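# Move an unpowered desk robot arm into a floor case

## Task

Pick up the small unpowered robot arm from the desk (its joints flop when pushed) and set it inside the open case on the floor, sitting low enough that the lid could close, and leave it settled there. Letting it drop more than a few centimetres may count as failure. At the end, release it and back the robot away. The robot must not tip over or finish leaning, or the task fails. Loose objects may occasionally get a brief shove from outside.

## Robot and tools

Robot: a Hello Robot Stretch 4, with one arm. It has an omni-wheel base, a vertical mast carrying a lift, a telescoping arm that reaches forward, a three-joint wrist (yaw, pitch, roll) and a two-finger gripper. It stands about 1.6 m tall, and the base rim lies within 0.23 m of the base origin. There are four cameras: head_camera, head_left_camera, head_right_camera and wrist_camera.

Frames. Base frame: origin on the floor beneath the base centre, x forward, y left, z up. hand_pose is a point between the open fingertips, expressed in this frame; with all wrist joints at zero its axes line up with the base axes. Treat its printed value as approximate. The odometry frame is where the base frame was when the scene began. base_odometry counts wheel rotation only, so slipping shows up as travel. Heading is positive to the left, between -3.142 and 3.142. If turned_by_wheels and turned_by_imu disagree by more than about 0.1 rad, the base probably bumped something or slipped.

execute_actions(actions, cameras). actions is a list holding one action, or empty (which only reports state and images). An action may contain:
- "base": exactly one relative move, measured from the pose in the latest state report. translate_m is metres straight ahead (negative means backward), -2 to 2. strafe_m is metres sideways with left positive, -2 to 2. rotate_rad turns in place, counter-clockwise positive, -3.2 to 3.2.
- "joints": absolute targets by name, each optional. lift_m 0 to 1.2 m. arm_m 0 to 0.55 m of extension. wrist_yaw_rad -1.134 to 4.276 (0 is forward, positive turns left, 3.14 is folded back; above 3.4 the arm may be in the way). wrist_pitch_rad -1.117 to 4.259 (0 is level, 1.57 points straight down). wrist_roll_rad -1.117 to 4.259 (0 puts the fingers at equal height; positive turns clockwise as seen from behind the gripper). gripper_m -0.038 to 0.141, the gap between the fingertips in metres; below 0 the fingers squeeze each other. A target outside its range is clipped and reported.
- "pace": "slow", "default", "fast" or "max". The base reaches 0.1/0.3/0.4/0.6 m/s and 1/2/3/4 rad/s at these paces, and a lift above 0.2 lowers those caps.
- "contact_limits": {"arm_m": 0 to 0.75}, how hard the arm may push before it halts; the default is 0.5.
- Alternatively, {"end_of_arm": "enable_torque"} on its own, which re-energises a wrist or gripper motor that has shut off.
Base and joint motions start together. No action lasts longer than 15 s. An unknown key or any other invalid value rejects the whole call. A part left out of an action may still be pushing toward its previous target. cameras takes camera names, ["all"] or null for every camera, and [] for none.

wait(seconds 0 to 10) sends nothing new and returns state plus images. zoom_image(camera, region [x0,y0,x1,y1] in pixels of the latest full image, at most 504x504) returns a closer view. read_manual gives only licence texts. finished_scene(scene) ends the scene permanently; call it only after the goal holds steady.

Reading results. base_status and joint_status: "done"; "off_target" (stopped short and may still be pushing); "contact_stop_at_<key>" (met something, stops there, and the lift, arm or wheels can go slack, so a slack lift may sink under a load); "limit_stop_at_<name>"; "limit_stop_at_tilt" (leaning more than 6 degrees, so the lift, arm and wheels go slack); "limit_stop_at_own_body" (self-collision, likely when the gripper is tilted up with pitch below -0.2 and rolled); "torque_fault" (a wrist or gripper motor went limp and needs enable_torque). on_its_own reports whatever the call did not command; "held at" there means a target, not a measured position. lidar_m lists 12 distances in 30 degree sectors, starting straight ahead and going counter-clockwise (4th left, 7th behind, 10th right). "-" means nothing seen or closer than 0.25 m. Clear objects and thin legs can be missed. wrist_depth_mm is a 7x7 grid of depths in mm, read from the top left, 100 to 2000. motor_effort is percent of maximum, with the peak during the last action in brackets; readings are noisy and carry a fixed offset. For the wheels, positive means turning right. base_tilt is in degrees, forward and right positive. Once a stop is reported, the later calls in that same reply are skipped.

Gripping. Send a gripper_m smaller than the object's width. Going further below the width squeezes harder and pulls the object toward the wrist. A firm hold shows as a clear gripper effort change, but neither gripper_m nor "done" proves anything is held. Fingertips pressed onto a surface can stick; raise the lift to free them. The object's joints are loose, so grip a solid part and move gently.

Suggested order: unfold with lift_m 0.4 and wrist_yaw_rad 0 together. Find the desk, the arm and the case using the cameras. Drive close, line up the gripper, and grasp. Keep arm_m small or pace slow while driving with a load. Lower the object into the case until it is nearly touching, then open. Lift the gripper, retract, and drive away.

Avoid: drops of more than a few cm, hard pushes or slams, knocking things over, and tipping. Loads above 1 kg with arm_m over 0.2 while moving, fast paces, and strong pushes with a high gripper all make tipping more likely. Pressing the gripper into objects causes torque faults.

Each tool is called after "Call:" as name([rows], argument=value, ...), one row to a line, values as JSON.

## Session

Call:
execute_actions(actions=[])

Scene clock: 0.00 s.
base_odometry: x=+0.000 y=+0.000 heading=+0.000 (m, m, rad; odometry frame)
turned_by_wheels: +0.000 (rad since the last result)
turned_by_imu: +0.000 (rad since the last result)
base_tilt: forward=+0.2 right=+0.9 (deg)
lidar_m: 1.83 1.52 2.59 2.51 2.17 2.17 1.54 1.32 1.36 1.75 1.55 1.53
base_status: not commanded
joint_positions: lift_m=+0.260 arm_m=+0.001 wrist_yaw_rad=+3.135 wrist_pitch_rad=+0.020 wrist_roll_rad=-0.018 gripper_m=+0.057
joint_status: not commanded
motor_effort: lift_m=+19 arm_m=-1 wrist_yaw_rad=+0 wrist_pitch_rad=-4 wrist_roll_rad=+1 gripper_m=-5 wheel_0=+0 wheel_1=+0 wheel_2=+1 (%)
hand_pose: x=-0.1162 y=+0.0893 z=+0.4322 quat_wxyz=(+0.003, -0.010, -0.009, +1.000) (m; base frame)
wrist_depth_mm: - 143 - - - - 1921 / - 118 144 - - - 1863 / - 116 144 - - - 1863 / - 133 180 - - - 1863 / 207 - - - - - 1863 / 225 1921 203 1808 193 1661 1576 / 221 1160 1182 123 1205 1060 1138
pictures: head_camera, head_left_camera, head_right_camera, wrist_camera
Images, in order (width x height): head_camera 420x560, head_left_camera 420x672, head_right_camera 420x672, wrist_camera 616x392.

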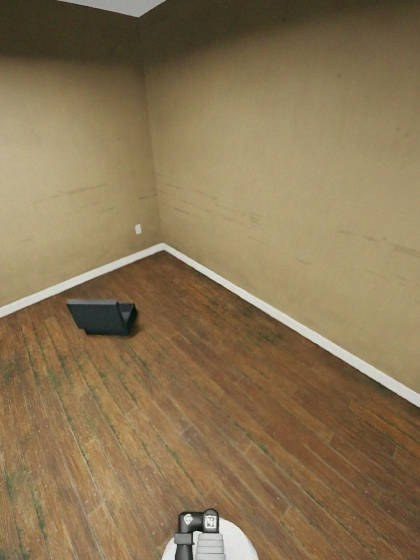

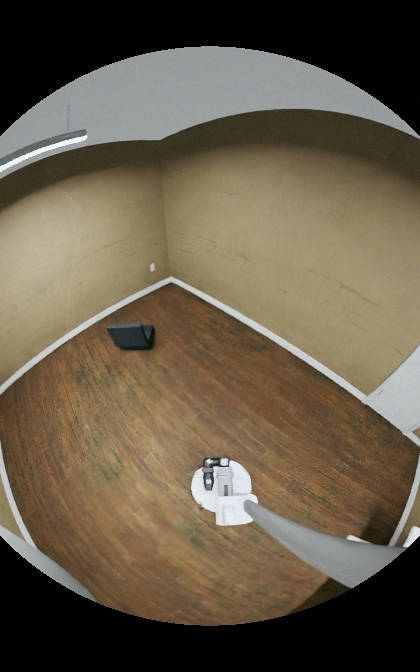

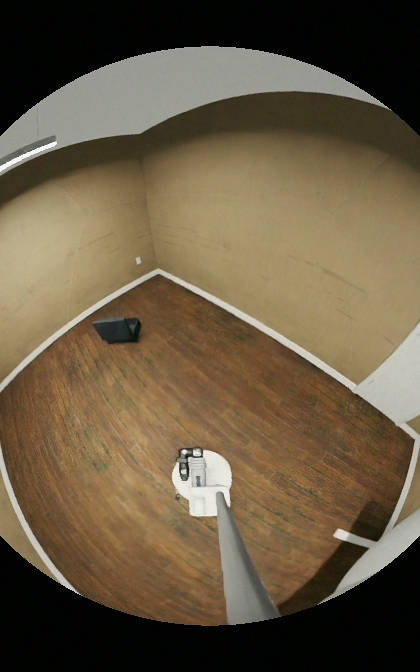

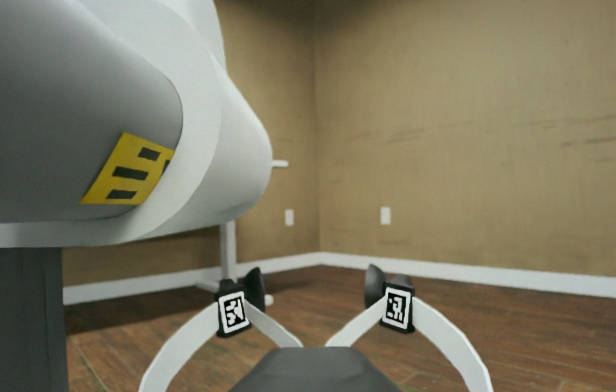

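Call:
execute_actions([
  {"base":{"rotate_rad":-2.45},"joints":{"lift_m":0.9,"wrist_yaw_rad":0}},
], cameras=["head_camera"])

Call:
execute_actions([
  {"base":{"translate_m":1.0},"joints":{"lift_m":1.1,"wrist_pitch_rad":1.0,"gripper_m":0.08},"pace":"fast"},
], cameras=["head_camera","wrist_camera"])

Scene clock: 7.97 s.
base_odometry: x=+0.000 y=+0.000 heading=-2.450 (m, m, rad; odometry frame)
turned_by_wheels: -2.450 (rad since the last result)
turned_by_imu: -2.411 (rad since the last result)
base_tilt: forward=+0.2 right=+0.9 (deg)
lidar_m: 1.28 1.40 1.58 1.52 1.58 2.12 1.49 2.67 2.33 2.16 2.25 1.39
base_status: done
joint_positions: lift_m=+0.900 arm_m=+0.001 wrist_yaw_rad=+0.000 wrist_pitch_rad=+0.020 wrist_roll_rad=-0.018 gripper_m=+0.057
joint_status: all done
motor_effort: lift_m=+22(24) arm_m=+0(1) wrist_yaw_rad=-1(5) wrist_pitch_rad=-6(5) wrist_roll_rad=+0(0) gripper_m=-6(6) wheel_0=+3(12) wheel_1=+2(10) wheel_2=+1(10) (%)
hand_pose: x=+0.4601 y=-0.0873 z=+1.0722 quat_wxyz=(+1.000, -0.009, +0.010, +0.000) (m; base frame)
wrist_depth_mm: 1983 1983 - 1983 - - - / 1921 - 1921 - - - - / 1983 1921 1983 - 1983 - - / 1983 1921 1921 - 1983 - - / 1921 - 1983 1983 - 1983 - / 1921 1983 202 1499 193 1336 1464 / 1921 1921 1499 123 1921 1983 1983
pictures: head_camera
Images, in order (width x height): head_camera 420x560.

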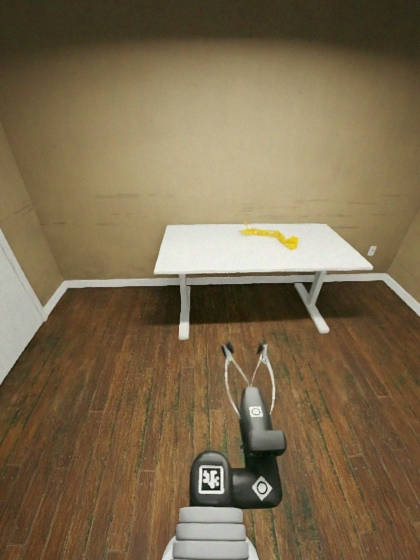

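Scene clock: 12.00 s.
base_odometry: x=-0.769 y=-0.638 heading=-2.449 (m, m, rad; odometry frame)
turned_by_wheels: +0.001 (rad since the last result)
turned_by_imu: -0.002 (rad since the last result)
base_tilt: forward=+0.2 right=+0.9 (deg)
lidar_m: 0.33 0.34 0.44 1.55 1.63 2.17 2.50 3.24 2.27 2.12 0.53 0.35
base_status: done
joint_positions: lift_m=+1.100 arm_m=+0.001 wrist_yaw_rad=+0.000 wrist_pitch_rad=+1.001 wrist_roll_rad=-0.018 gripper_m=+0.080
joint_status: all done
motor_effort: lift_m=+21(23) arm_m=-1(1) wrist_yaw_rad=+0(1) wrist_pitch_rad=-2(2) wrist_roll_rad=+0(0) gripper_m=-7(5) wheel_0=+5(9) wheel_1=+3(9) wheel_2=-1(12) (%)
hand_pose: x=+0.3272 y=-0.0874 z=+1.0350 quat_wxyz=(+0.877, -0.008, +0.480, +0.004) (m; base frame)
wrist_depth_mm: 946 946 931 946 960 946 946 / 1060 891 854 842 788 778 820 / 1229 768 732 750 723 732 691 / 1397 676 661 661 654 647 634 / 621 609 603 591 585 585 580 / 549 549 198 544 214 535 525 / 517 512 517 123 1138 1118 1138
pictures: head_camera, wrist_camera
Images, in order (width x height): head_camera 420x560, wrist_camera 616x392.

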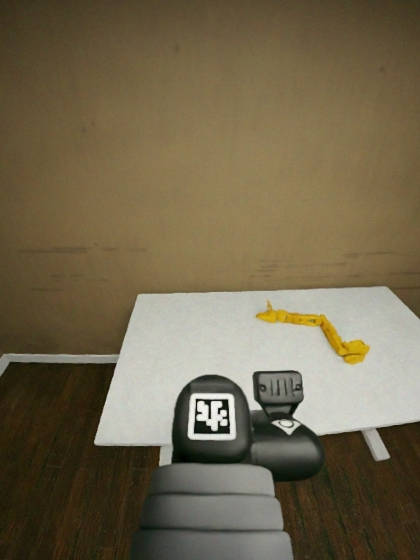

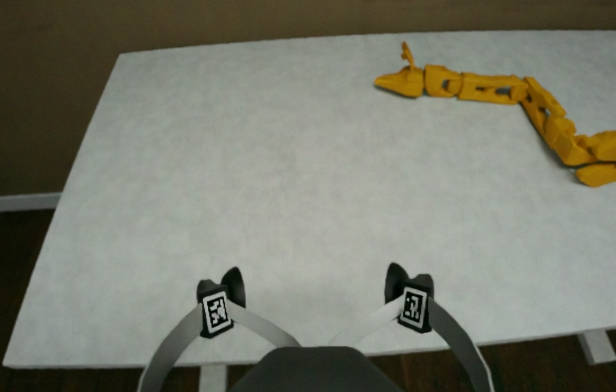

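Call:
execute_actions([
  {"base":{"strafe_m":-0.36},"joints":{"arm_m":0.52,"wrist_pitch_rad":1.57,"wrist_roll_rad":1.7,"lift_m":0.97},"pace":"fast"},
], cameras=[])

Call:
execute_actions([
  {"base":{"translate_m":0.18},"joints":{"lift_m":0.94},"pace":"fast"},
], cameras=["head_camera","wrist_camera"])

Scene clock: 18.50 s.
base_odometry: x=-0.999 y=-0.361 heading=-2.449 (m, m, rad; odometry frame)
turned_by_wheels: +0.000 (rad since the last result)
turned_by_imu: -0.001 (rad since the last result)
base_tilt: forward=+0.3 right=+1.0 (deg)
lidar_m: 0.33 0.36 0.50 1.90 2.02 2.60 2.53 2.72 1.87 1.77 0.53 0.38
base_status: done
joint_positions: lift_m=+0.970 arm_m=+0.519 wrist_yaw_rad=+0.000 wrist_pitch_rad=+1.570 wrist_roll_rad=+1.700 gripper_m=+0.080
joint_status: all done
motor_effort: lift_m=+15(19) arm_m=+7(7) wrist_yaw_rad=-2(1) wrist_pitch_rad=+1(4) wrist_roll_rad=+1(6) gripper_m=-6(4) wheel_0=+4(16) wheel_1=+0(9) wheel_2=+0(0) (%)
hand_pose: x=+0.6901 y=-0.0874 z=+0.8600 quat_wxyz=(+0.467, +0.531, +0.467, -0.531) (m; base frame)
wrist_depth_mm: 377 375 373 293 368 364 359 / 379 375 373 297 364 362 359 / 377 373 373 300 364 359 357 / 373 317 368 364 364 359 357 / 375 353 364 366 359 357 355 / 373 342 198 362 214 355 355 / 373 314 366 123 359 357 351
pictures: none
No camera images: the call's "cameras" was empty. Leave "cameras" out to get every camera's image.

Scene clock: 20.30 s.
base_odometry: x=-1.138 y=-0.476 heading=-2.448 (m, m, rad; odometry frame)
turned_by_wheels: +0.001 (rad since the last result)
turned_by_imu: +0.000 (rad since the last result)
base_tilt: forward=+0.2 right=+1.0 (deg)
lidar_m: 0.25 0.25 0.26 0.63 2.01 2.71 2.75 2.64 1.88 1.75 0.26 0.25
base_status: done
joint_positions: lift_m=+0.940 arm_m=+0.519 wrist_yaw_rad=+0.000 wrist_pitch_rad=+1.570 wrist_roll_rad=+1.700 gripper_m=+0.080
joint_status: all done
motor_effort: lift_m=+15(15) arm_m=+6(6) wrist_yaw_rad=+0(1) wrist_pitch_rad=+1(1) wrist_roll_rad=+2(2) gripper_m=-3(3) wheel_0=+4(9) wheel_1=+3(9) wheel_2=+1(12) (%)
hand_pose: x=+0.6901 y=-0.0874 z=+0.8300 quat_wxyz=(+0.467, +0.531, +0.467, -0.531) (m; base frame)
wrist_depth_mm: 347 343 340 338 334 290 260 / 345 343 340 336 334 278 267 / 345 343 342 336 271 273 329 / 343 342 340 334 330 329 327 / 343 340 340 334 332 329 325 / 342 340 198 278 213 329 325 / 351 336 332 123 327 325 324
pictures: head_camera, wrist_camera
Images, in order (width x height): head_camera 420x560, wrist_camera 616x392.

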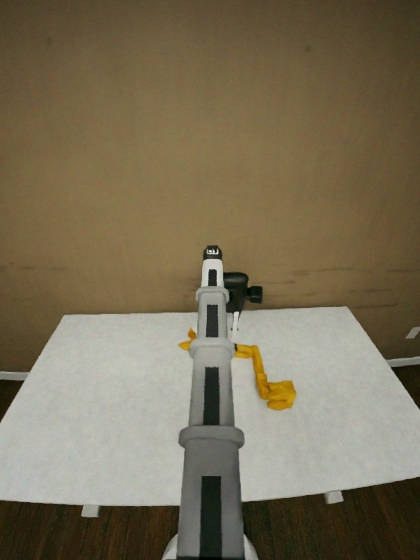

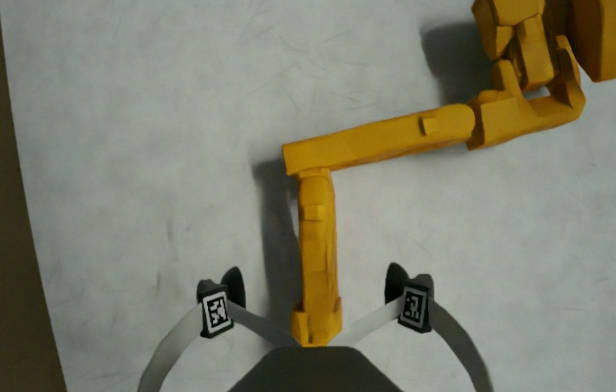

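Aligned.

Call:
execute_actions([
  {"joints":{"lift_m":0.866,"gripper_m":0.05}},
], cameras=[])

Call:
execute_actions([
  {"joints":{"gripper_m":-0.036}},
], cameras=[])

Call:
execute_actions([
  {"joints":{"wrist_roll_rad":0.3,"arm_m":0.35,"lift_m":0.885},"pace":"slow"},
], cameras=["head_camera","wrist_camera"])

Scene clock: 26.03 s.
base_odometry: x=-1.138 y=-0.476 heading=-2.448 (m, m, rad; odometry frame)
turned_by_wheels: +0.000 (rad since the last result)
turned_by_imu: +0.000 (rad since the last result)
base_tilt: forward=+0.2 right=+0.9 (deg)
lidar_m: 0.25 0.25 0.27 0.63 2.01 2.68 2.73 2.64 1.88 1.74 0.28 0.25
base_status: not commanded
joint_positions: lift_m=+0.866 arm_m=+0.519 wrist_yaw_rad=+0.000 wrist_pitch_rad=+1.570 wrist_roll_rad=+1.700 gripper_m=+0.050
joint_status: all done
motor_effort: lift_m=+15(16) arm_m=+6(6) wrist_yaw_rad=-1(1) wrist_pitch_rad=+2(2) wrist_roll_rad=+2(2) gripper_m=-7(5) wheel_0=+4(4) wheel_1=+3(3) wheel_2=+1(1) (%)
hand_pose: x=+0.6901 y=-0.0874 z=+0.7560 quat_wxyz=(+0.467, +0.531, +0.467, -0.531) (m; base frame)
wrist_depth_mm: 270 268 264 263 262 258 - / 270 267 264 262 260 185 185 / 270 265 264 206 206 255 254 / 268 265 263 208 257 256 254 / 265 264 260 200 257 256 254 / 265 264 197 202 192 254 253 / 265 263 259 123 256 252 252
pictures: none
No camera images: the call's "cameras" was empty. Leave "cameras" out to get every camera's image.

Scene clock: 27.57 s.
base_odometry: x=-1.138 y=-0.476 heading=-2.448 (m, m, rad; odometry frame)
turned_by_wheels: +0.000 (rad since the last result)
turned_by_imu: +0.000 (rad since the last result)
base_tilt: forward=+0.2 right=+0.9 (deg)
lidar_m: 0.25 0.25 0.25 0.61 2.01 2.62 2.74 2.68 1.86 1.75 0.28 0.26
base_status: not commanded
joint_positions: lift_m=+0.866 arm_m=+0.519 wrist_yaw_rad=+0.000 wrist_pitch_rad=+1.571 wrist_roll_rad=+1.700 gripper_m=-0.035
joint_status: all done
motor_effort: lift_m=+17(16) arm_m=+6(6) wrist_yaw_rad=-1(1) wrist_pitch_rad=-1(5) wrist_roll_rad=+1(2) gripper_m=-31(29) wheel_0=+4(4) wheel_1=+3(3) wheel_2=+1(1) (%)
hand_pose: x=+0.6899 y=-0.0874 z=+0.7559 quat_wxyz=(+0.467, +0.531, +0.467, -0.531) (m; base frame)
wrist_depth_mm: 267 266 263 262 258 258 - / 267 266 262 260 258 176 181 / 267 264 263 189 203 256 255 / 266 264 262 258 258 255 254 / 265 263 260 257 256 254 254 / 264 260 182 191 181 254 252 / 263 258 257 123 255 251 252
pictures: none
No camera images: the call's "cameras" was empty. Leave "cameras" out to get every camera's image.

Scene clock: 30.53 s.
base_odometry: x=-1.138 y=-0.476 heading=-2.448 (m, m, rad; odometry frame)
turned_by_wheels: +0.000 (rad since the last result)
turned_by_imu: +0.000 (rad since the last result)
base_tilt: forward=+0.3 right=+0.9 (deg)
lidar_m: 0.25 0.25 0.25 0.62 2.01 2.67 2.76 2.68 1.88 1.75 0.28 0.25
base_status: not commanded
joint_positions: lift_m=+0.884 arm_m=+0.351 wrist_yaw_rad=+0.000 wrist_pitch_rad=+1.570 wrist_roll_rad=+0.300 gripper_m=-0.035
joint_status: all done
motor_effort: lift_m=+25(26) arm_m=-7(5) wrist_yaw_rad=+0(2) wrist_pitch_rad=+0(3) wrist_roll_rad=+0(7) gripper_m=-29(30) wheel_0=+4(4) wheel_1=+3(3) wheel_2=+1(1) (%)
hand_pose: x=+0.5222 y=-0.0874 z=+0.7742 quat_wxyz=(+0.699, +0.106, +0.699, -0.106) (m; base frame)
wrist_depth_mm: 289 289 285 281 279 278 211 / 287 285 283 281 279 186 191 / 286 283 281 195 208 276 274 / 285 282 281 278 277 274 274 / 282 281 279 274 276 274 273 / 282 281 184 194 181 272 270 / 279 277 274 148 273 270 268
pictures: head_camera, wrist_camera
Images, in order (width x height): head_camera 420x560, wrist_camera 616x392.

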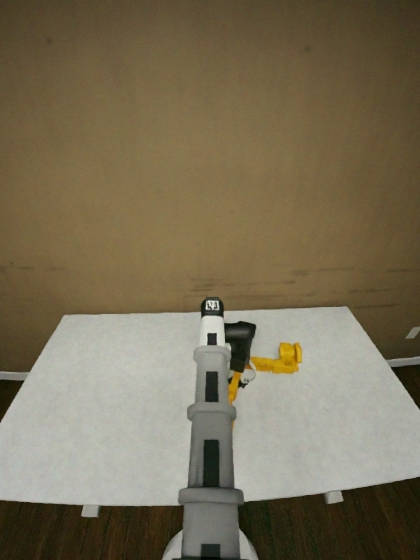

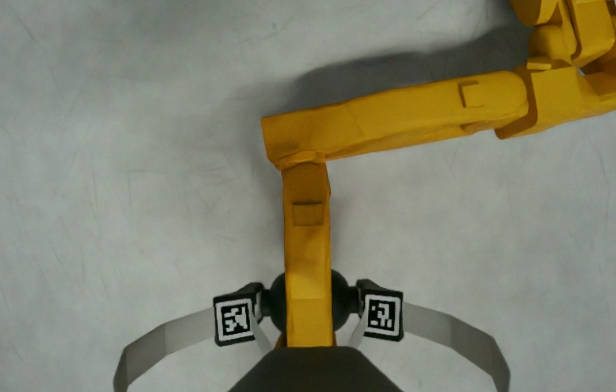

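Call:
execute_actions([
  {"joints":{"lift_m":0.96,"arm_m":0.27},"pace":"slow"},
], cameras=[])

Call:
execute_actions([
  {"joints":{"wrist_pitch_rad":0.0,"arm_m":0.15},"pace":"slow"},
], cameras=["head_camera","wrist_camera"])

Scene clock: 35.23 s.
base_odometry: x=-1.138 y=-0.476 heading=-2.448 (m, m, rad; odometry frame)
turned_by_wheels: +0.000 (rad since the last result)
turned_by_imu: +0.000 (rad since the last result)
base_tilt: forward=+0.2 right=+0.8 (deg)
lidar_m: 0.25 0.25 0.25 0.62 2.02 2.69 2.73 2.67 1.85 1.74 0.31 0.25
base_status: not commanded
joint_positions: lift_m=+0.959 arm_m=+0.271 wrist_yaw_rad=+0.000 wrist_pitch_rad=+1.570 wrist_roll_rad=+0.300 gripper_m=-0.035
joint_status: all done
motor_effort: lift_m=+24(25) arm_m=-7(9) wrist_yaw_rad=+0(0) wrist_pitch_rad=+0(1) wrist_roll_rad=+0(0) gripper_m=-29(31) wheel_0=+4(4) wheel_1=+3(3) wheel_2=+1(1) (%)
hand_pose: x=+0.4422 y=-0.0874 z=+0.8492 quat_wxyz=(+0.699, +0.106, +0.699, -0.106) (m; base frame)
wrist_depth_mm: 368 366 364 362 359 355 210 / 366 362 362 357 355 186 190 / 366 362 359 196 207 351 349 / 362 359 355 351 353 349 349 / 359 359 353 353 349 347 345 / 359 355 183 195 182 343 343 / 353 353 351 148 345 342 342
pictures: none
No camera images: the call's "cameras" was empty. Leave "cameras" out to get every camera's image.

Scene clock: 37.73 s.
base_odometry: x=-1.138 y=-0.476 heading=-2.448 (m, m, rad; odometry frame)
turned_by_wheels: +0.000 (rad since the last result)
turned_by_imu: +0.000 (rad since the last result)
base_tilt: forward=+0.3 right=+0.9 (deg)
lidar_m: 0.25 0.25 0.26 0.63 2.01 2.71 2.75 2.68 1.86 1.75 0.31 0.25
base_status: not commanded
joint_positions: lift_m=+0.960 arm_m=+0.151 wrist_yaw_rad=+0.000 wrist_pitch_rad=+0.010 wrist_roll_rad=+0.301 gripper_m=-0.035
joint_status: all done
on_its_own: wrist_pitch_rad is at rest, and its effort (-25) is outside its rest range (-23 to +23)
motor_effort: lift_m=+24(25) arm_m=-6(5) wrist_yaw_rad=-1(8) wrist_pitch_rad=-25(29) wrist_roll_rad=-2(5) gripper_m=-29(29) wheel_0=+3(4) wheel_1=+3(3) wheel_2=+1(1) (%)
hand_pose: x=+0.6106 y=-0.0874 z=+1.1350 quat_wxyz=(+0.989, +0.150, +0.005, -0.001) (m; base frame)
wrist_depth_mm: 627 634 627 640 634 647 647 / 627 634 634 634 634 640 647 / 627 627 627 627 634 627 634 / 621 634 621 192 188 627 634 / 615 615 621 186 188 627 627 / 609 621 185 190 180 621 621 / 603 603 615 128 609 179 621
pictures: head_camera, wrist_camera
Images, in order (width x height): head_camera 420x560, wrist_camera 616x392.

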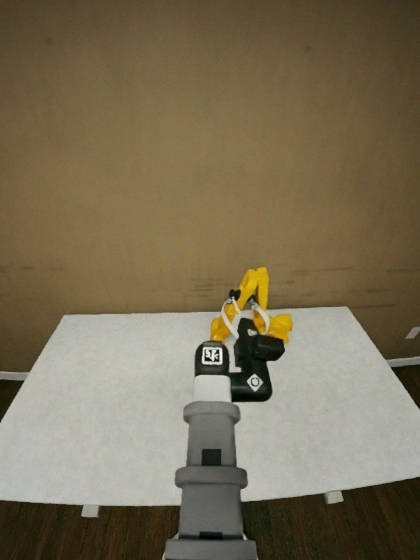

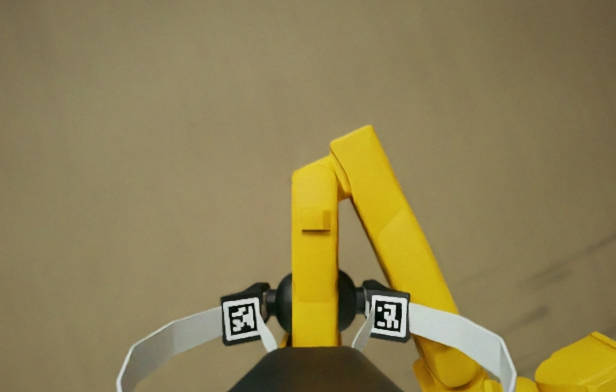

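Call:
execute_actions([
  {"base":{"translate_m":-1.1},"joints":{"arm_m":0}},
], cameras=[])

Call:
execute_actions([
  {"base":{"rotate_rad":-2.34},"joints":{"lift_m":0.65},"pace":"slow"},
], cameras=["head_right_camera"])

Call:
execute_actions([
  {"base":{"strafe_m":-1.87},"joints":{"arm_m":0.18}},
], cameras=["head_camera"])

Call:
execute_actions([
  {"joints":{"arm_m":0.36,"wrist_pitch_rad":1.57},"pace":"slow"},
], cameras=["head_camera","wrist_camera"])

Scene clock: 49.27 s.
base_odometry: x=-0.292 y=+0.226 heading=-2.449 (m, m, rad; odometry frame)
turned_by_wheels: -0.001 (rad since the last result)
turned_by_imu: +0.002 (rad since the last result)
base_tilt: forward=+0.3 right=+0.9 (deg)
lidar_m: 0.35 1.30 2.00 1.86 1.94 1.69 1.78 2.72 1.93 1.82 1.88 0.40
base_status: done
joint_positions: lift_m=+0.960 arm_m=+0.002 wrist_yaw_rad=+0.000 wrist_pitch_rad=+0.010 wrist_roll_rad=+0.301 gripper_m=-0.035
joint_status: all done
motor_effort: lift_m=+24(24) arm_m=-6(8) wrist_yaw_rad=+1(2) wrist_pitch_rad=-23(28) wrist_roll_rad=-2(2) gripper_m=-28(28) wheel_0=-5(9) wheel_1=-3(8) wheel_2=-1(11) (%)
hand_pose: x=+0.4611 y=-0.0875 z=+1.1350 quat_wxyz=(+0.989, +0.150, +0.005, -0.001) (m; base frame)
wrist_depth_mm: 1756 1983 1863 1921 1921 1983 1921 / 1863 1921 1921 1921 1921 1983 1921 / 1921 1863 1983 1983 1983 1921 1983 / 1921 1863 1921 193 189 1983 1921 / 1863 1863 1921 186 187 1921 1983 / 1863 1983 183 191 180 1138 1863 / 1921 1708 1499 127 1078 179 1863
pictures: none
No camera images: the call's "cameras" was empty. Leave "cameras" out to get every camera's image.

Scene clock: 52.90 s.
base_odometry: x=-0.292 y=+0.226 heading=+1.495 (m, m, rad; odometry frame)
turned_by_wheels: -2.339 (rad since the last result)
turned_by_imu: -2.302 (rad since the last result)
base_tilt: forward=+0.3 right=+1.0 (deg)
lidar_m: 0.33 1.79 1.80 1.51 1.26 1.22 2.23 1.91 1.93 2.18 1.66 0.40
base_status: done
joint_positions: lift_m=+0.650 arm_m=+0.002 wrist_yaw_rad=+0.000 wrist_pitch_rad=+0.010 wrist_roll_rad=+0.301 gripper_m=-0.035
joint_status: all done
on_its_own: wrist_pitch_rad is at rest, and its effort (-27) is outside its rest range (-23 to +23)
motor_effort: lift_m=+17(23) arm_m=-6(6) wrist_yaw_rad=+0(2) wrist_pitch_rad=-27(25) wrist_roll_rad=-1(1) gripper_m=-29(28) wheel_0=+6(11) wheel_1=+5(8) wheel_2=+3(7) (%)
hand_pose: x=+0.4611 y=-0.0875 z=+0.8256 quat_wxyz=(+0.989, +0.150, +0.005, -0.001) (m; base frame)
wrist_depth_mm: 1708 1983 - - - - 1921 / 1661 1921 - - - - 1983 / 1618 1863 - - - - - / 1537 1708 - 192 189 - - / 1464 1708 1983 186 187 - - / 1430 1618 184 190 181 1983 1708 / 1366 1464 1808 126 1708 179 1430
pictures: head_right_camera
Images, in order (width x height): head_right_camera 420x672.

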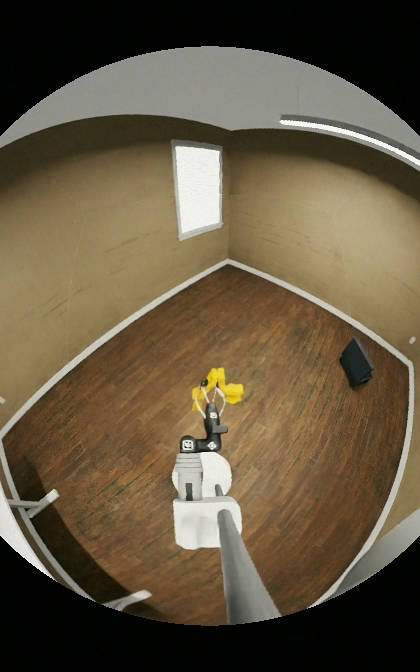

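Scene clock: 60.47 s.
base_odometry: x=+1.573 y=+0.086 heading=+1.496 (m, m, rad; odometry frame)
turned_by_wheels: +0.000 (rad since the last result)
turned_by_imu: -0.004 (rad since the last result)
base_tilt: forward=+0.3 right=+1.0 (deg)
lidar_m: 0.54 0.57 3.16 3.06 2.67 1.21 0.68 0.57 0.57 0.67 1.19 0.58
base_status: done
joint_positions: lift_m=+0.650 arm_m=+0.179 wrist_yaw_rad=+0.000 wrist_pitch_rad=+0.010 wrist_roll_rad=+0.301 gripper_m=-0.035
joint_status: all done
on_its_own: wrist_pitch_rad is at rest, and its effort (-27) is outside its rest range (-23 to +23)
motor_effort: lift_m=+19(19) arm_m=+6(8) wrist_yaw_rad=+0(1) wrist_pitch_rad=-27(26) wrist_roll_rad=-1(1) gripper_m=-29(30) wheel_0=+5(13) wheel_1=-2(10) wheel_2=+0(2) (%)
hand_pose: x=+0.6382 y=-0.0875 z=+0.8255 quat_wxyz=(+0.989, +0.150, +0.005, -0.001) (m; base frame)
wrist_depth_mm: - - 1661 1281 1060 904 809 / - - 1756 1336 1098 931 831 / - - 1808 1397 1118 960 842 / - - 1921 192 189 976 878 / - - - 186 187 1025 904 / - - 183 191 180 1042 946 / - - - 127 1281 179 960
pictures: head_camera
Images, in order (width x height): head_camera 420x560.

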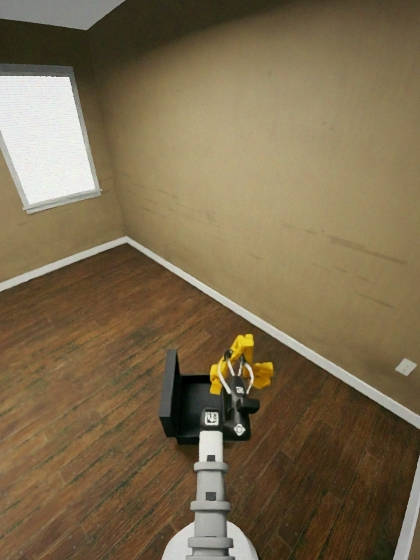

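Scene clock: 63.53 s.
base_odometry: x=+1.573 y=+0.086 heading=+1.496 (m, m, rad; odometry frame)
turned_by_wheels: +0.000 (rad since the last result)
turned_by_imu: +0.000 (rad since the last result)
base_tilt: forward=+0.2 right=+1.0 (deg)
lidar_m: 0.33 0.55 3.14 3.07 2.69 1.22 0.66 0.57 0.60 0.68 1.17 0.39
base_status: not commanded
joint_positions: lift_m=+0.650 arm_m=+0.359 wrist_yaw_rad=+0.000 wrist_pitch_rad=+1.568 wrist_roll_rad=+0.300 gripper_m=-0.035
joint_status: all done
motor_effort: lift_m=+19(19) arm_m=+7(8) wrist_yaw_rad=-1(0) wrist_pitch_rad=+5(23) wrist_roll_rad=+0(1) gripper_m=-29(31) wheel_0=+5(5) wheel_1=-2(2) wheel_2=+0(0) (%)
hand_pose: x=+0.5305 y=-0.0874 z=+0.5397 quat_wxyz=(+0.700, +0.106, +0.698, -0.106) (m; base frame)
wrist_depth_mm: 809 798 809 798 798 768 778 / 597 732 750 778 778 778 768 / 574 723 768 778 778 778 759 / 521 654 759 179 180 768 759 / 477 621 759 207 182 750 750 / 433 768 184 191 182 759 750 / 778 759 759 122 236 191 218
pictures: head_camera, wrist_camera
Images, in order (width x height): head_camera 420x560, wrist_camera 616x392.

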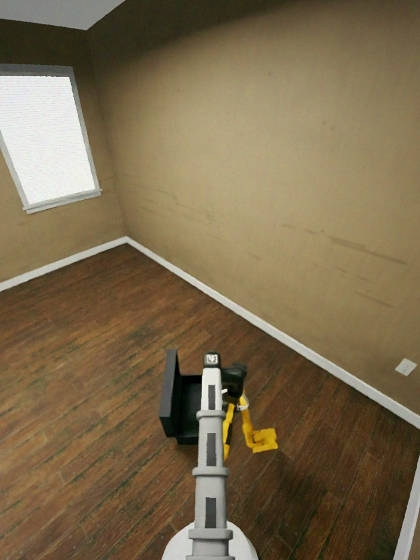

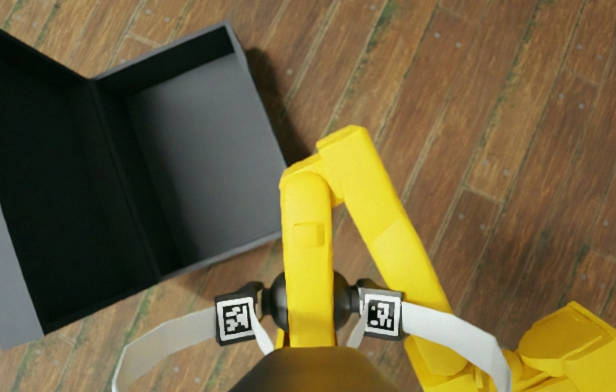

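Call:
execute_actions([
  {"base":{"strafe_m":0.08},"joints":{"arm_m":0.49,"wrist_roll_rad":3.22,"lift_m":0.69},"pace":"slow"},
], cameras=["head_camera","wrist_camera"])

Scene clock: 69.87 s.
base_odometry: x=+1.493 y=+0.092 heading=+1.495 (m, m, rad; odometry frame)
turned_by_wheels: +0.000 (rad since the last result)
turned_by_imu: +0.000 (rad since the last result)
base_tilt: forward=+0.3 right=+1.0 (deg)
lidar_m: 0.55 0.55 3.08 2.95 2.58 1.33 0.76 0.63 0.62 0.76 1.27 1.38
base_status: done
joint_positions: lift_m=+0.689 arm_m=+0.489 wrist_yaw_rad=+0.000 wrist_pitch_rad=+1.571 wrist_roll_rad=+3.220 gripper_m=-0.035
joint_status: all done
motor_effort: lift_m=+25(25) arm_m=+7(5) wrist_yaw_rad=+0(0) wrist_pitch_rad=-4(8) wrist_roll_rad=+2(8) gripper_m=-31(29) wheel_0=-6(8) wheel_1=+4(6) wheel_2=+0(1) (%)
hand_pose: x=+0.6595 y=-0.0874 z=+0.5792 quat_wxyz=(-0.028, +0.706, -0.028, -0.707) (m; base frame)
wrist_depth_mm: 831 831 820 820 809 809 820 / 831 831 831 820 831 809 809 / 831 820 809 809 809 539 798 / 820 831 820 178 180 535 798 / 820 820 809 206 182 559 382 / 809 798 183 191 181 530 382 / 820 798 809 122 237 191 217
pictures: head_camera, wrist_camera
Images, in order (width x height): head_camera 420x560, wrist_camera 616x392.

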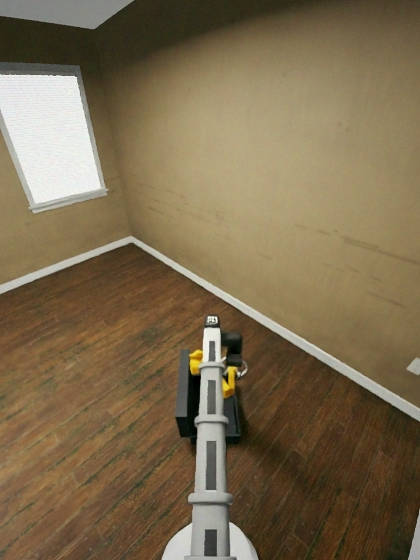

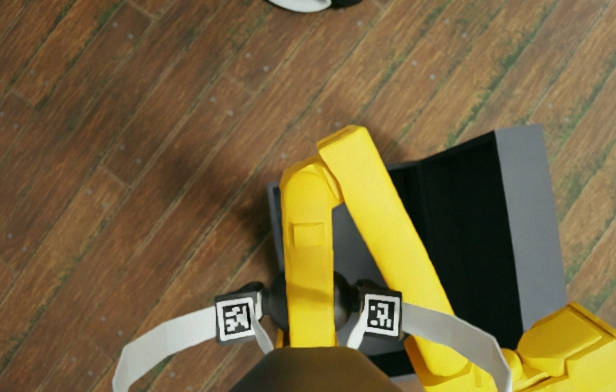

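Call:
execute_actions([
  {"joints":{"arm_m":0.51,"lift_m":0.35},"pace":"slow"},
], cameras=["head_left_camera","head_right_camera","wrist_camera"])

Call:
zoom_image(camera="head_left_camera", region=[170,340,280,440])

Call:
zoom_image(camera="head_right_camera", region=[150,330,260,430])

Scene clock: 76.23 s.
base_odometry: x=+1.493 y=+0.092 heading=+1.495 (m, m, rad; odometry frame)
turned_by_wheels: +0.000 (rad since the last result)
turned_by_imu: +0.000 (rad since the last result)
base_tilt: forward=+0.2 right=+0.9 (deg)
lidar_m: 0.53 0.56 3.08 2.98 2.58 1.36 0.73 0.60 0.61 0.73 1.30 1.41
base_status: not commanded
joint_positions: lift_m=+0.350 arm_m=+0.509 wrist_yaw_rad=+0.000 wrist_pitch_rad=+1.572 wrist_roll_rad=+3.220 gripper_m=-0.035
joint_status: all done
motor_effort: lift_m=+18(23) arm_m=+7(10) wrist_yaw_rad=-1(0) wrist_pitch_rad=-4(2) wrist_roll_rad=+2(1) gripper_m=-31(32) wheel_0=-6(6) wheel_1=+4(4) wheel_2=+0(0) (%)
hand_pose: x=+0.6795 y=-0.0874 z=+0.2398 quat_wxyz=(-0.028, +0.706, -0.028, -0.707) (m; base frame)
wrist_depth_mm: 469 473 469 469 469 466 466 / 469 473 473 466 466 459 314 / 473 473 469 340 373 368 315 / 473 466 466 178 180 413 314 / 473 462 462 206 182 439 315 / 469 466 183 192 181 418 314 / 466 462 462 122 237 191 218
pictures: head_left_camera, head_right_camera, wrist_camera
Images, in order (width x height): head_left_camera 420x672, head_right_camera 420x672, wrist_camera 616x392.

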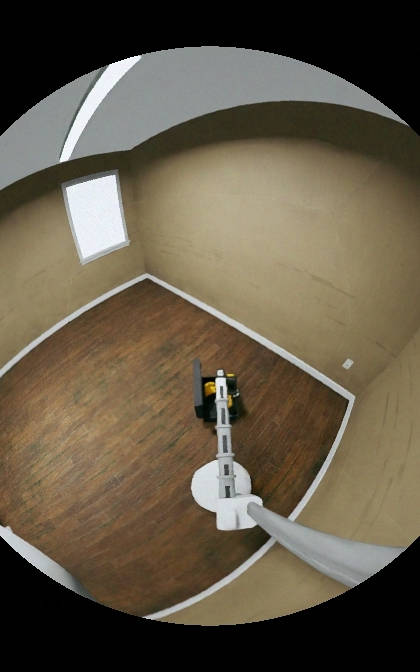

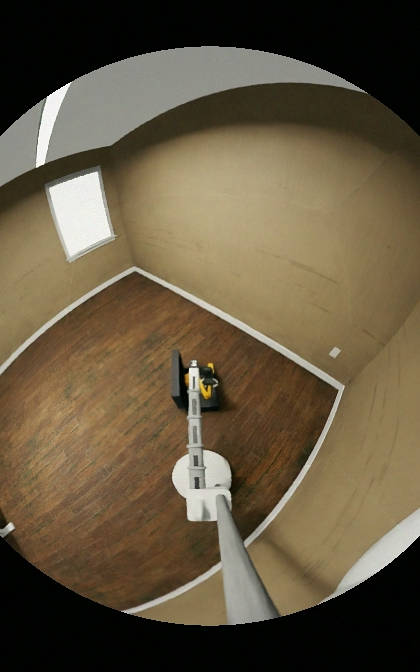

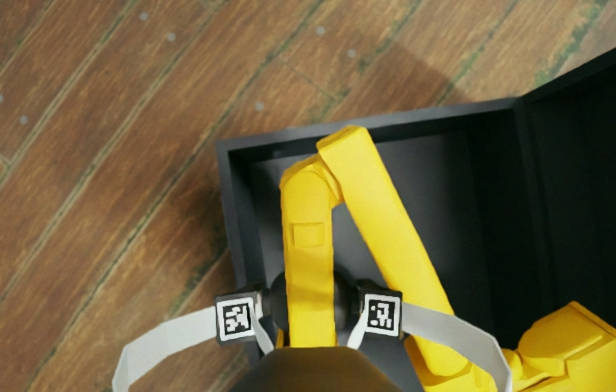

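Region (170, 340, 280, 440) of head_left_camera's 420x672 image, scaled by 4.582, with more detail than that image has; it fills the top 458 rows of this view, and the rest is white.

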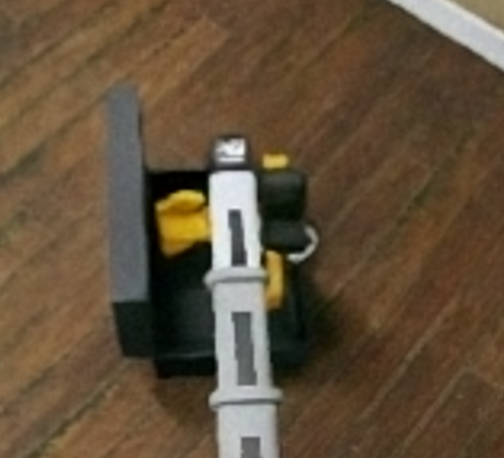

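Region (150, 330, 260, 430) of head_right_camera's 420x672 image, scaled by 4.582, with more detail than that image has; it fills the top 458 rows of this view, and the rest is white.

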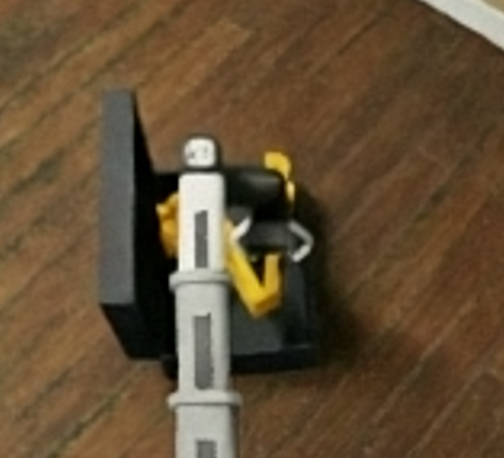

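Call:
execute_actions([
  {"base":{"strafe_m":0.015},"joints":{"arm_m":0.50,"wrist_roll_rad":3.17},"pace":"slow"},
], cameras=[])

Call:
execute_actions([
  {"joints":{"lift_m":0.26},"pace":"slow"},
], cameras=["head_left_camera","head_right_camera","wrist_camera"])

Call:
zoom_image(camera="head_left_camera", region=[170,340,280,440])

Call:
zoom_image(camera="head_right_camera", region=[150,330,260,430])

Scene clock: 82.47 s.
base_odometry: x=+1.479 y=+0.093 heading=+1.495 (m, m, rad; odometry frame)
turned_by_wheels: +0.000 (rad since the last result)
turned_by_imu: +0.000 (rad since the last result)
base_tilt: forward=+0.2 right=+0.9 (deg)
lidar_m: 0.53 0.53 3.08 2.97 2.57 1.38 0.76 0.63 0.65 0.78 1.34 0.62
base_status: done
joint_positions: lift_m=+0.350 arm_m=+0.501 wrist_yaw_rad=+0.000 wrist_pitch_rad=+1.572 wrist_roll_rad=+3.170 gripper_m=-0.035
joint_status: all done
motor_effort: lift_m=+17(17) arm_m=-7(7) wrist_yaw_rad=-2(1) wrist_pitch_rad=-3(4) wrist_roll_rad=+0(3) gripper_m=-30(30) wheel_0=-6(11) wheel_1=+5(8) wheel_2=+0(0) (%)
hand_pose: x=+0.6718 y=-0.0874 z=+0.2398 quat_wxyz=(-0.010, +0.707, -0.010, -0.707) (m; base frame)
wrist_depth_mm: 469 469 469 473 462 462 466 / 469 473 469 469 466 466 462 / 469 469 466 351 370 351 315 / 466 466 445 178 180 387 312 / 469 469 442 206 182 397 310 / 469 466 183 193 181 377 310 / 469 466 436 122 236 191 219
pictures: none
No camera images: the call's "cameras" was empty. Leave "cameras" out to get every camera's image.

Scene clock: 84.10 s.
base_odometry: x=+1.479 y=+0.093 heading=+1.495 (m, m, rad; odometry frame)
turned_by_wheels: +0.000 (rad since the last result)
turned_by_imu: +0.000 (rad since the last result)
base_tilt: forward=+0.2 right=+1.0 (deg)
lidar_m: 0.52 0.56 3.07 2.96 2.61 1.35 0.75 0.64 0.62 0.73 1.31 1.41
base_status: not commanded
joint_positions: lift_m=+0.260 arm_m=+0.501 wrist_yaw_rad=+0.000 wrist_pitch_rad=+1.570 wrist_roll_rad=+3.170 gripper_m=-0.035
joint_status: all done
motor_effort: lift_m=+14(15) arm_m=-6(7) wrist_yaw_rad=+0(2) wrist_pitch_rad=-1(5) wrist_roll_rad=+1(0) gripper_m=-30(29) wheel_0=-6(6) wheel_1=+4(5) wheel_2=+0(0) (%)
hand_pose: x=+0.6722 y=-0.0874 z=+0.1501 quat_wxyz=(-0.010, +0.707, -0.010, -0.707) (m; base frame)
wrist_depth_mm: 382 384 377 377 373 373 375 / 382 379 379 375 377 373 373 / 382 377 264 249 296 332 271 / 379 379 324 196 192 347 277 / 382 377 301 190 185 347 283 / 379 377 183 193 179 345 287 / 379 377 263 131 345 173 283
pictures: head_left_camera, head_right_camera, wrist_camera
Images, in order (width x height): head_left_camera 420x672, head_right_camera 420x672, wrist_camera 616x392.

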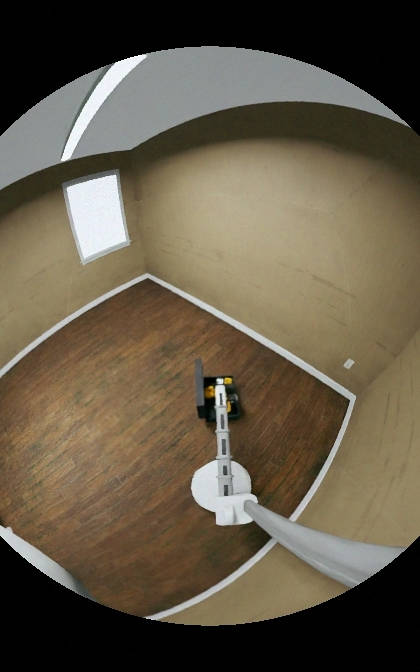

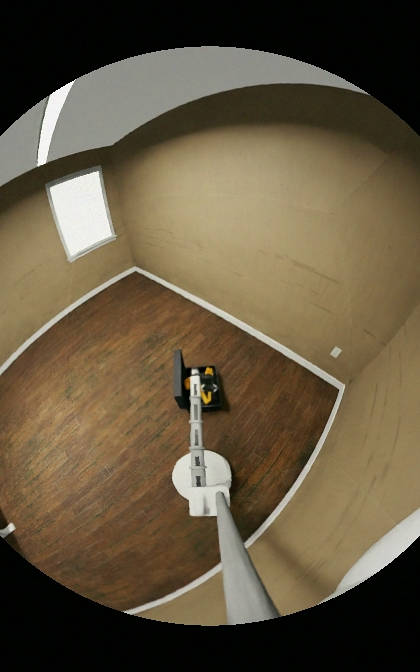

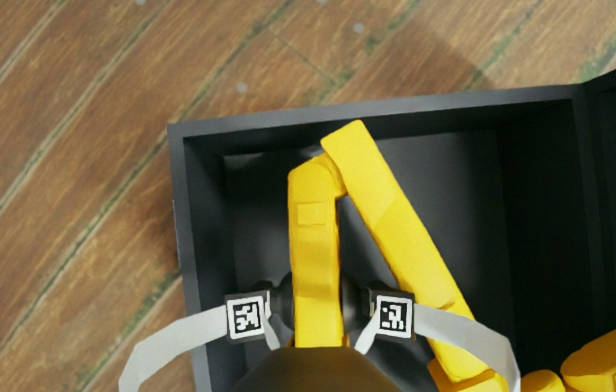

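Region (170, 340, 280, 440) of head_left_camera's 420x672 image, scaled by 4.582, with more detail than that image has; it fills the top 458 rows of this view, and the rest is white.

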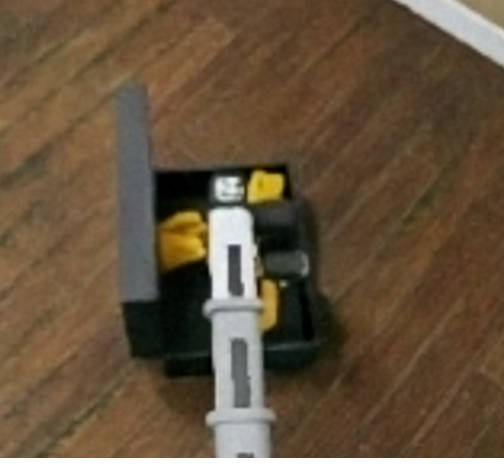

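Region (150, 330, 260, 430) of head_right_camera's 420x672 image, scaled by 4.582, with more detail than that image has; it fills the top 458 rows of this view, and the rest is white.

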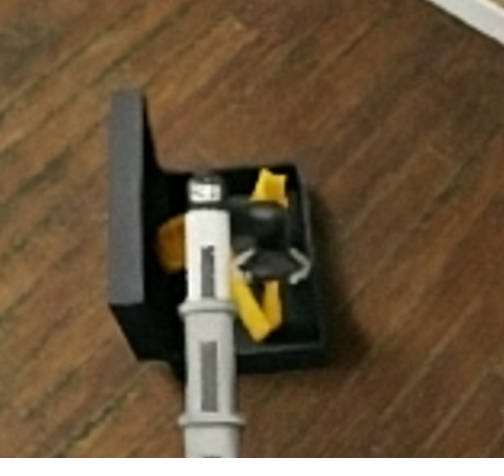

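Call:
execute_actions([
  {"base":{"strafe_m":-0.015},"joints":{"lift_m":0.285,"arm_m":0.506,"wrist_roll_rad":3.24},"pace":"slow"},
], cameras=["wrist_camera"])

Call:
execute_actions([
  {"joints":{"lift_m":0.24},"pace":"slow"},
], cameras=["head_left_camera","wrist_camera"])

Call:
zoom_image(camera="head_left_camera", region=[170,340,280,440])

Scene clock: 89.33 s.
base_odometry: x=+1.494 y=+0.092 heading=+1.495 (m, m, rad; odometry frame)
turned_by_wheels: +0.000 (rad since the last result)
turned_by_imu: +0.000 (rad since the last result)
base_tilt: forward=+0.2 right=+0.9 (deg)
lidar_m: 0.55 0.55 3.08 2.96 2.56 1.32 0.76 0.63 0.63 0.72 1.31 1.39
base_status: done
joint_positions: lift_m=+0.285 arm_m=+0.505 wrist_yaw_rad=+0.000 wrist_pitch_rad=+1.571 wrist_roll_rad=+3.240 gripper_m=-0.035
joint_status: all done
motor_effort: lift_m=+24(25) arm_m=+7(8) wrist_yaw_rad=+0(2) wrist_pitch_rad=-1(4) wrist_roll_rad=+1(5) gripper_m=-30(30) wheel_0=+4(8) wheel_1=-3(9) wheel_2=+0(0) (%)
hand_pose: x=+0.6756 y=-0.0874 z=+0.1742 quat_wxyz=(-0.035, +0.706, -0.035, -0.706) (m; base frame)
wrist_depth_mm: 407 404 402 404 399 397 394 / 407 402 402 402 399 319 279 / 402 402 320 264 366 368 283 / 404 404 373 183 184 373 294 / 404 402 359 206 183 370 307 / 402 402 183 194 180 370 317 / 402 399 362 122 370 185 215
pictures: wrist_camera
Images, in order (width x height): wrist_camera 616x392.

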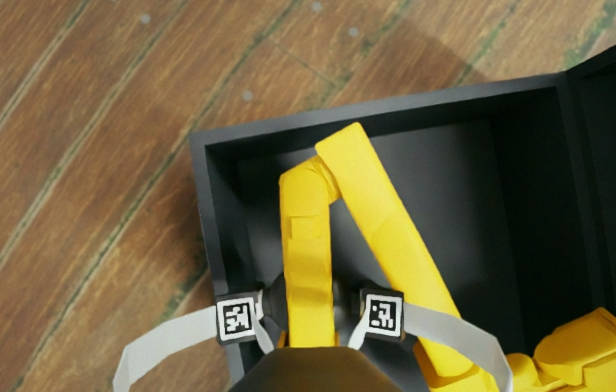

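Scene clock: 90.57 s.
base_odometry: x=+1.494 y=+0.092 heading=+1.495 (m, m, rad; odometry frame)
turned_by_wheels: +0.000 (rad since the last result)
turned_by_imu: +0.000 (rad since the last result)
base_tilt: forward=+0.2 right=+0.9 (deg)
lidar_m: 0.53 0.59 3.07 3.00 2.57 1.35 0.75 0.63 0.62 0.75 1.27 1.41
base_status: not commanded
joint_positions: lift_m=+0.240 arm_m=+0.505 wrist_yaw_rad=-0.001 wrist_pitch_rad=+1.570 wrist_roll_rad=+3.241 gripper_m=-0.035
joint_status: all done
motor_effort: lift_m=+15(23) arm_m=+7(7) wrist_yaw_rad=+3(3) wrist_pitch_rad=+2(1) wrist_roll_rad=-2(3) gripper_m=-29(30) wheel_0=+3(4) wheel_1=-3(3) wheel_2=+0(0) (%)
hand_pose: x=+0.6759 y=-0.0874 z=+0.1300 quat_wxyz=(-0.036, +0.707, -0.036, -0.706) (m; base frame)
wrist_depth_mm: 362 362 359 355 355 353 351 / 359 357 355 355 245 244 256 / 362 357 239 260 329 329 282 / 359 357 281 195 190 325 297 / 359 359 282 189 185 327 307 / 359 355 183 191 179 325 320 / 353 355 233 128 325 176 324
pictures: head_left_camera, wrist_camera
Images, in order (width x height): head_left_camera 420x672, wrist_camera 616x392.

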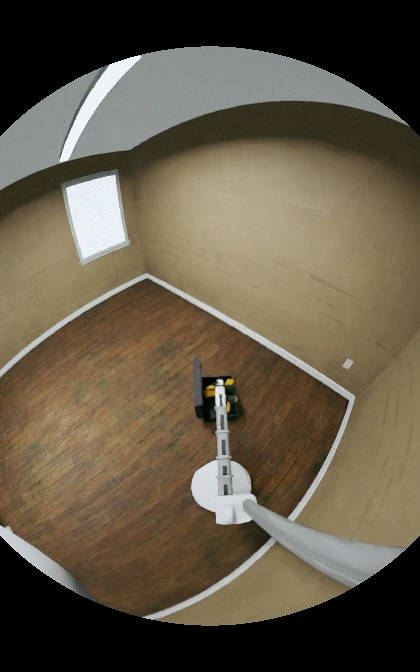

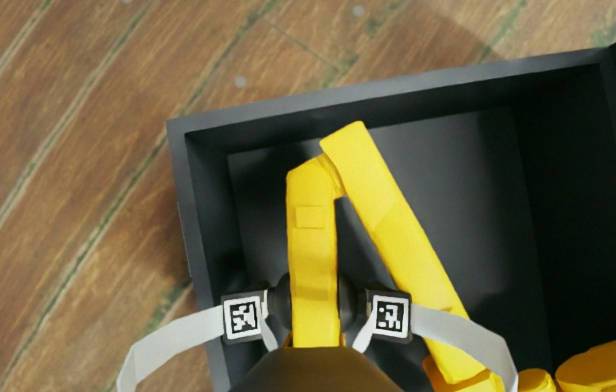

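Region (170, 340, 280, 440) of head_left_camera's 420x672 image, scaled by 4.582, with more detail than that image has; it fills the top 458 rows of this view, and the rest is white.

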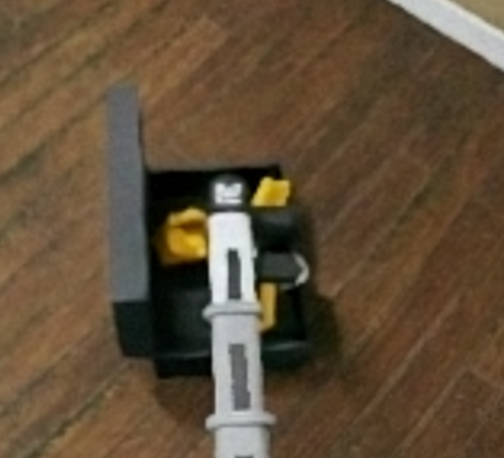

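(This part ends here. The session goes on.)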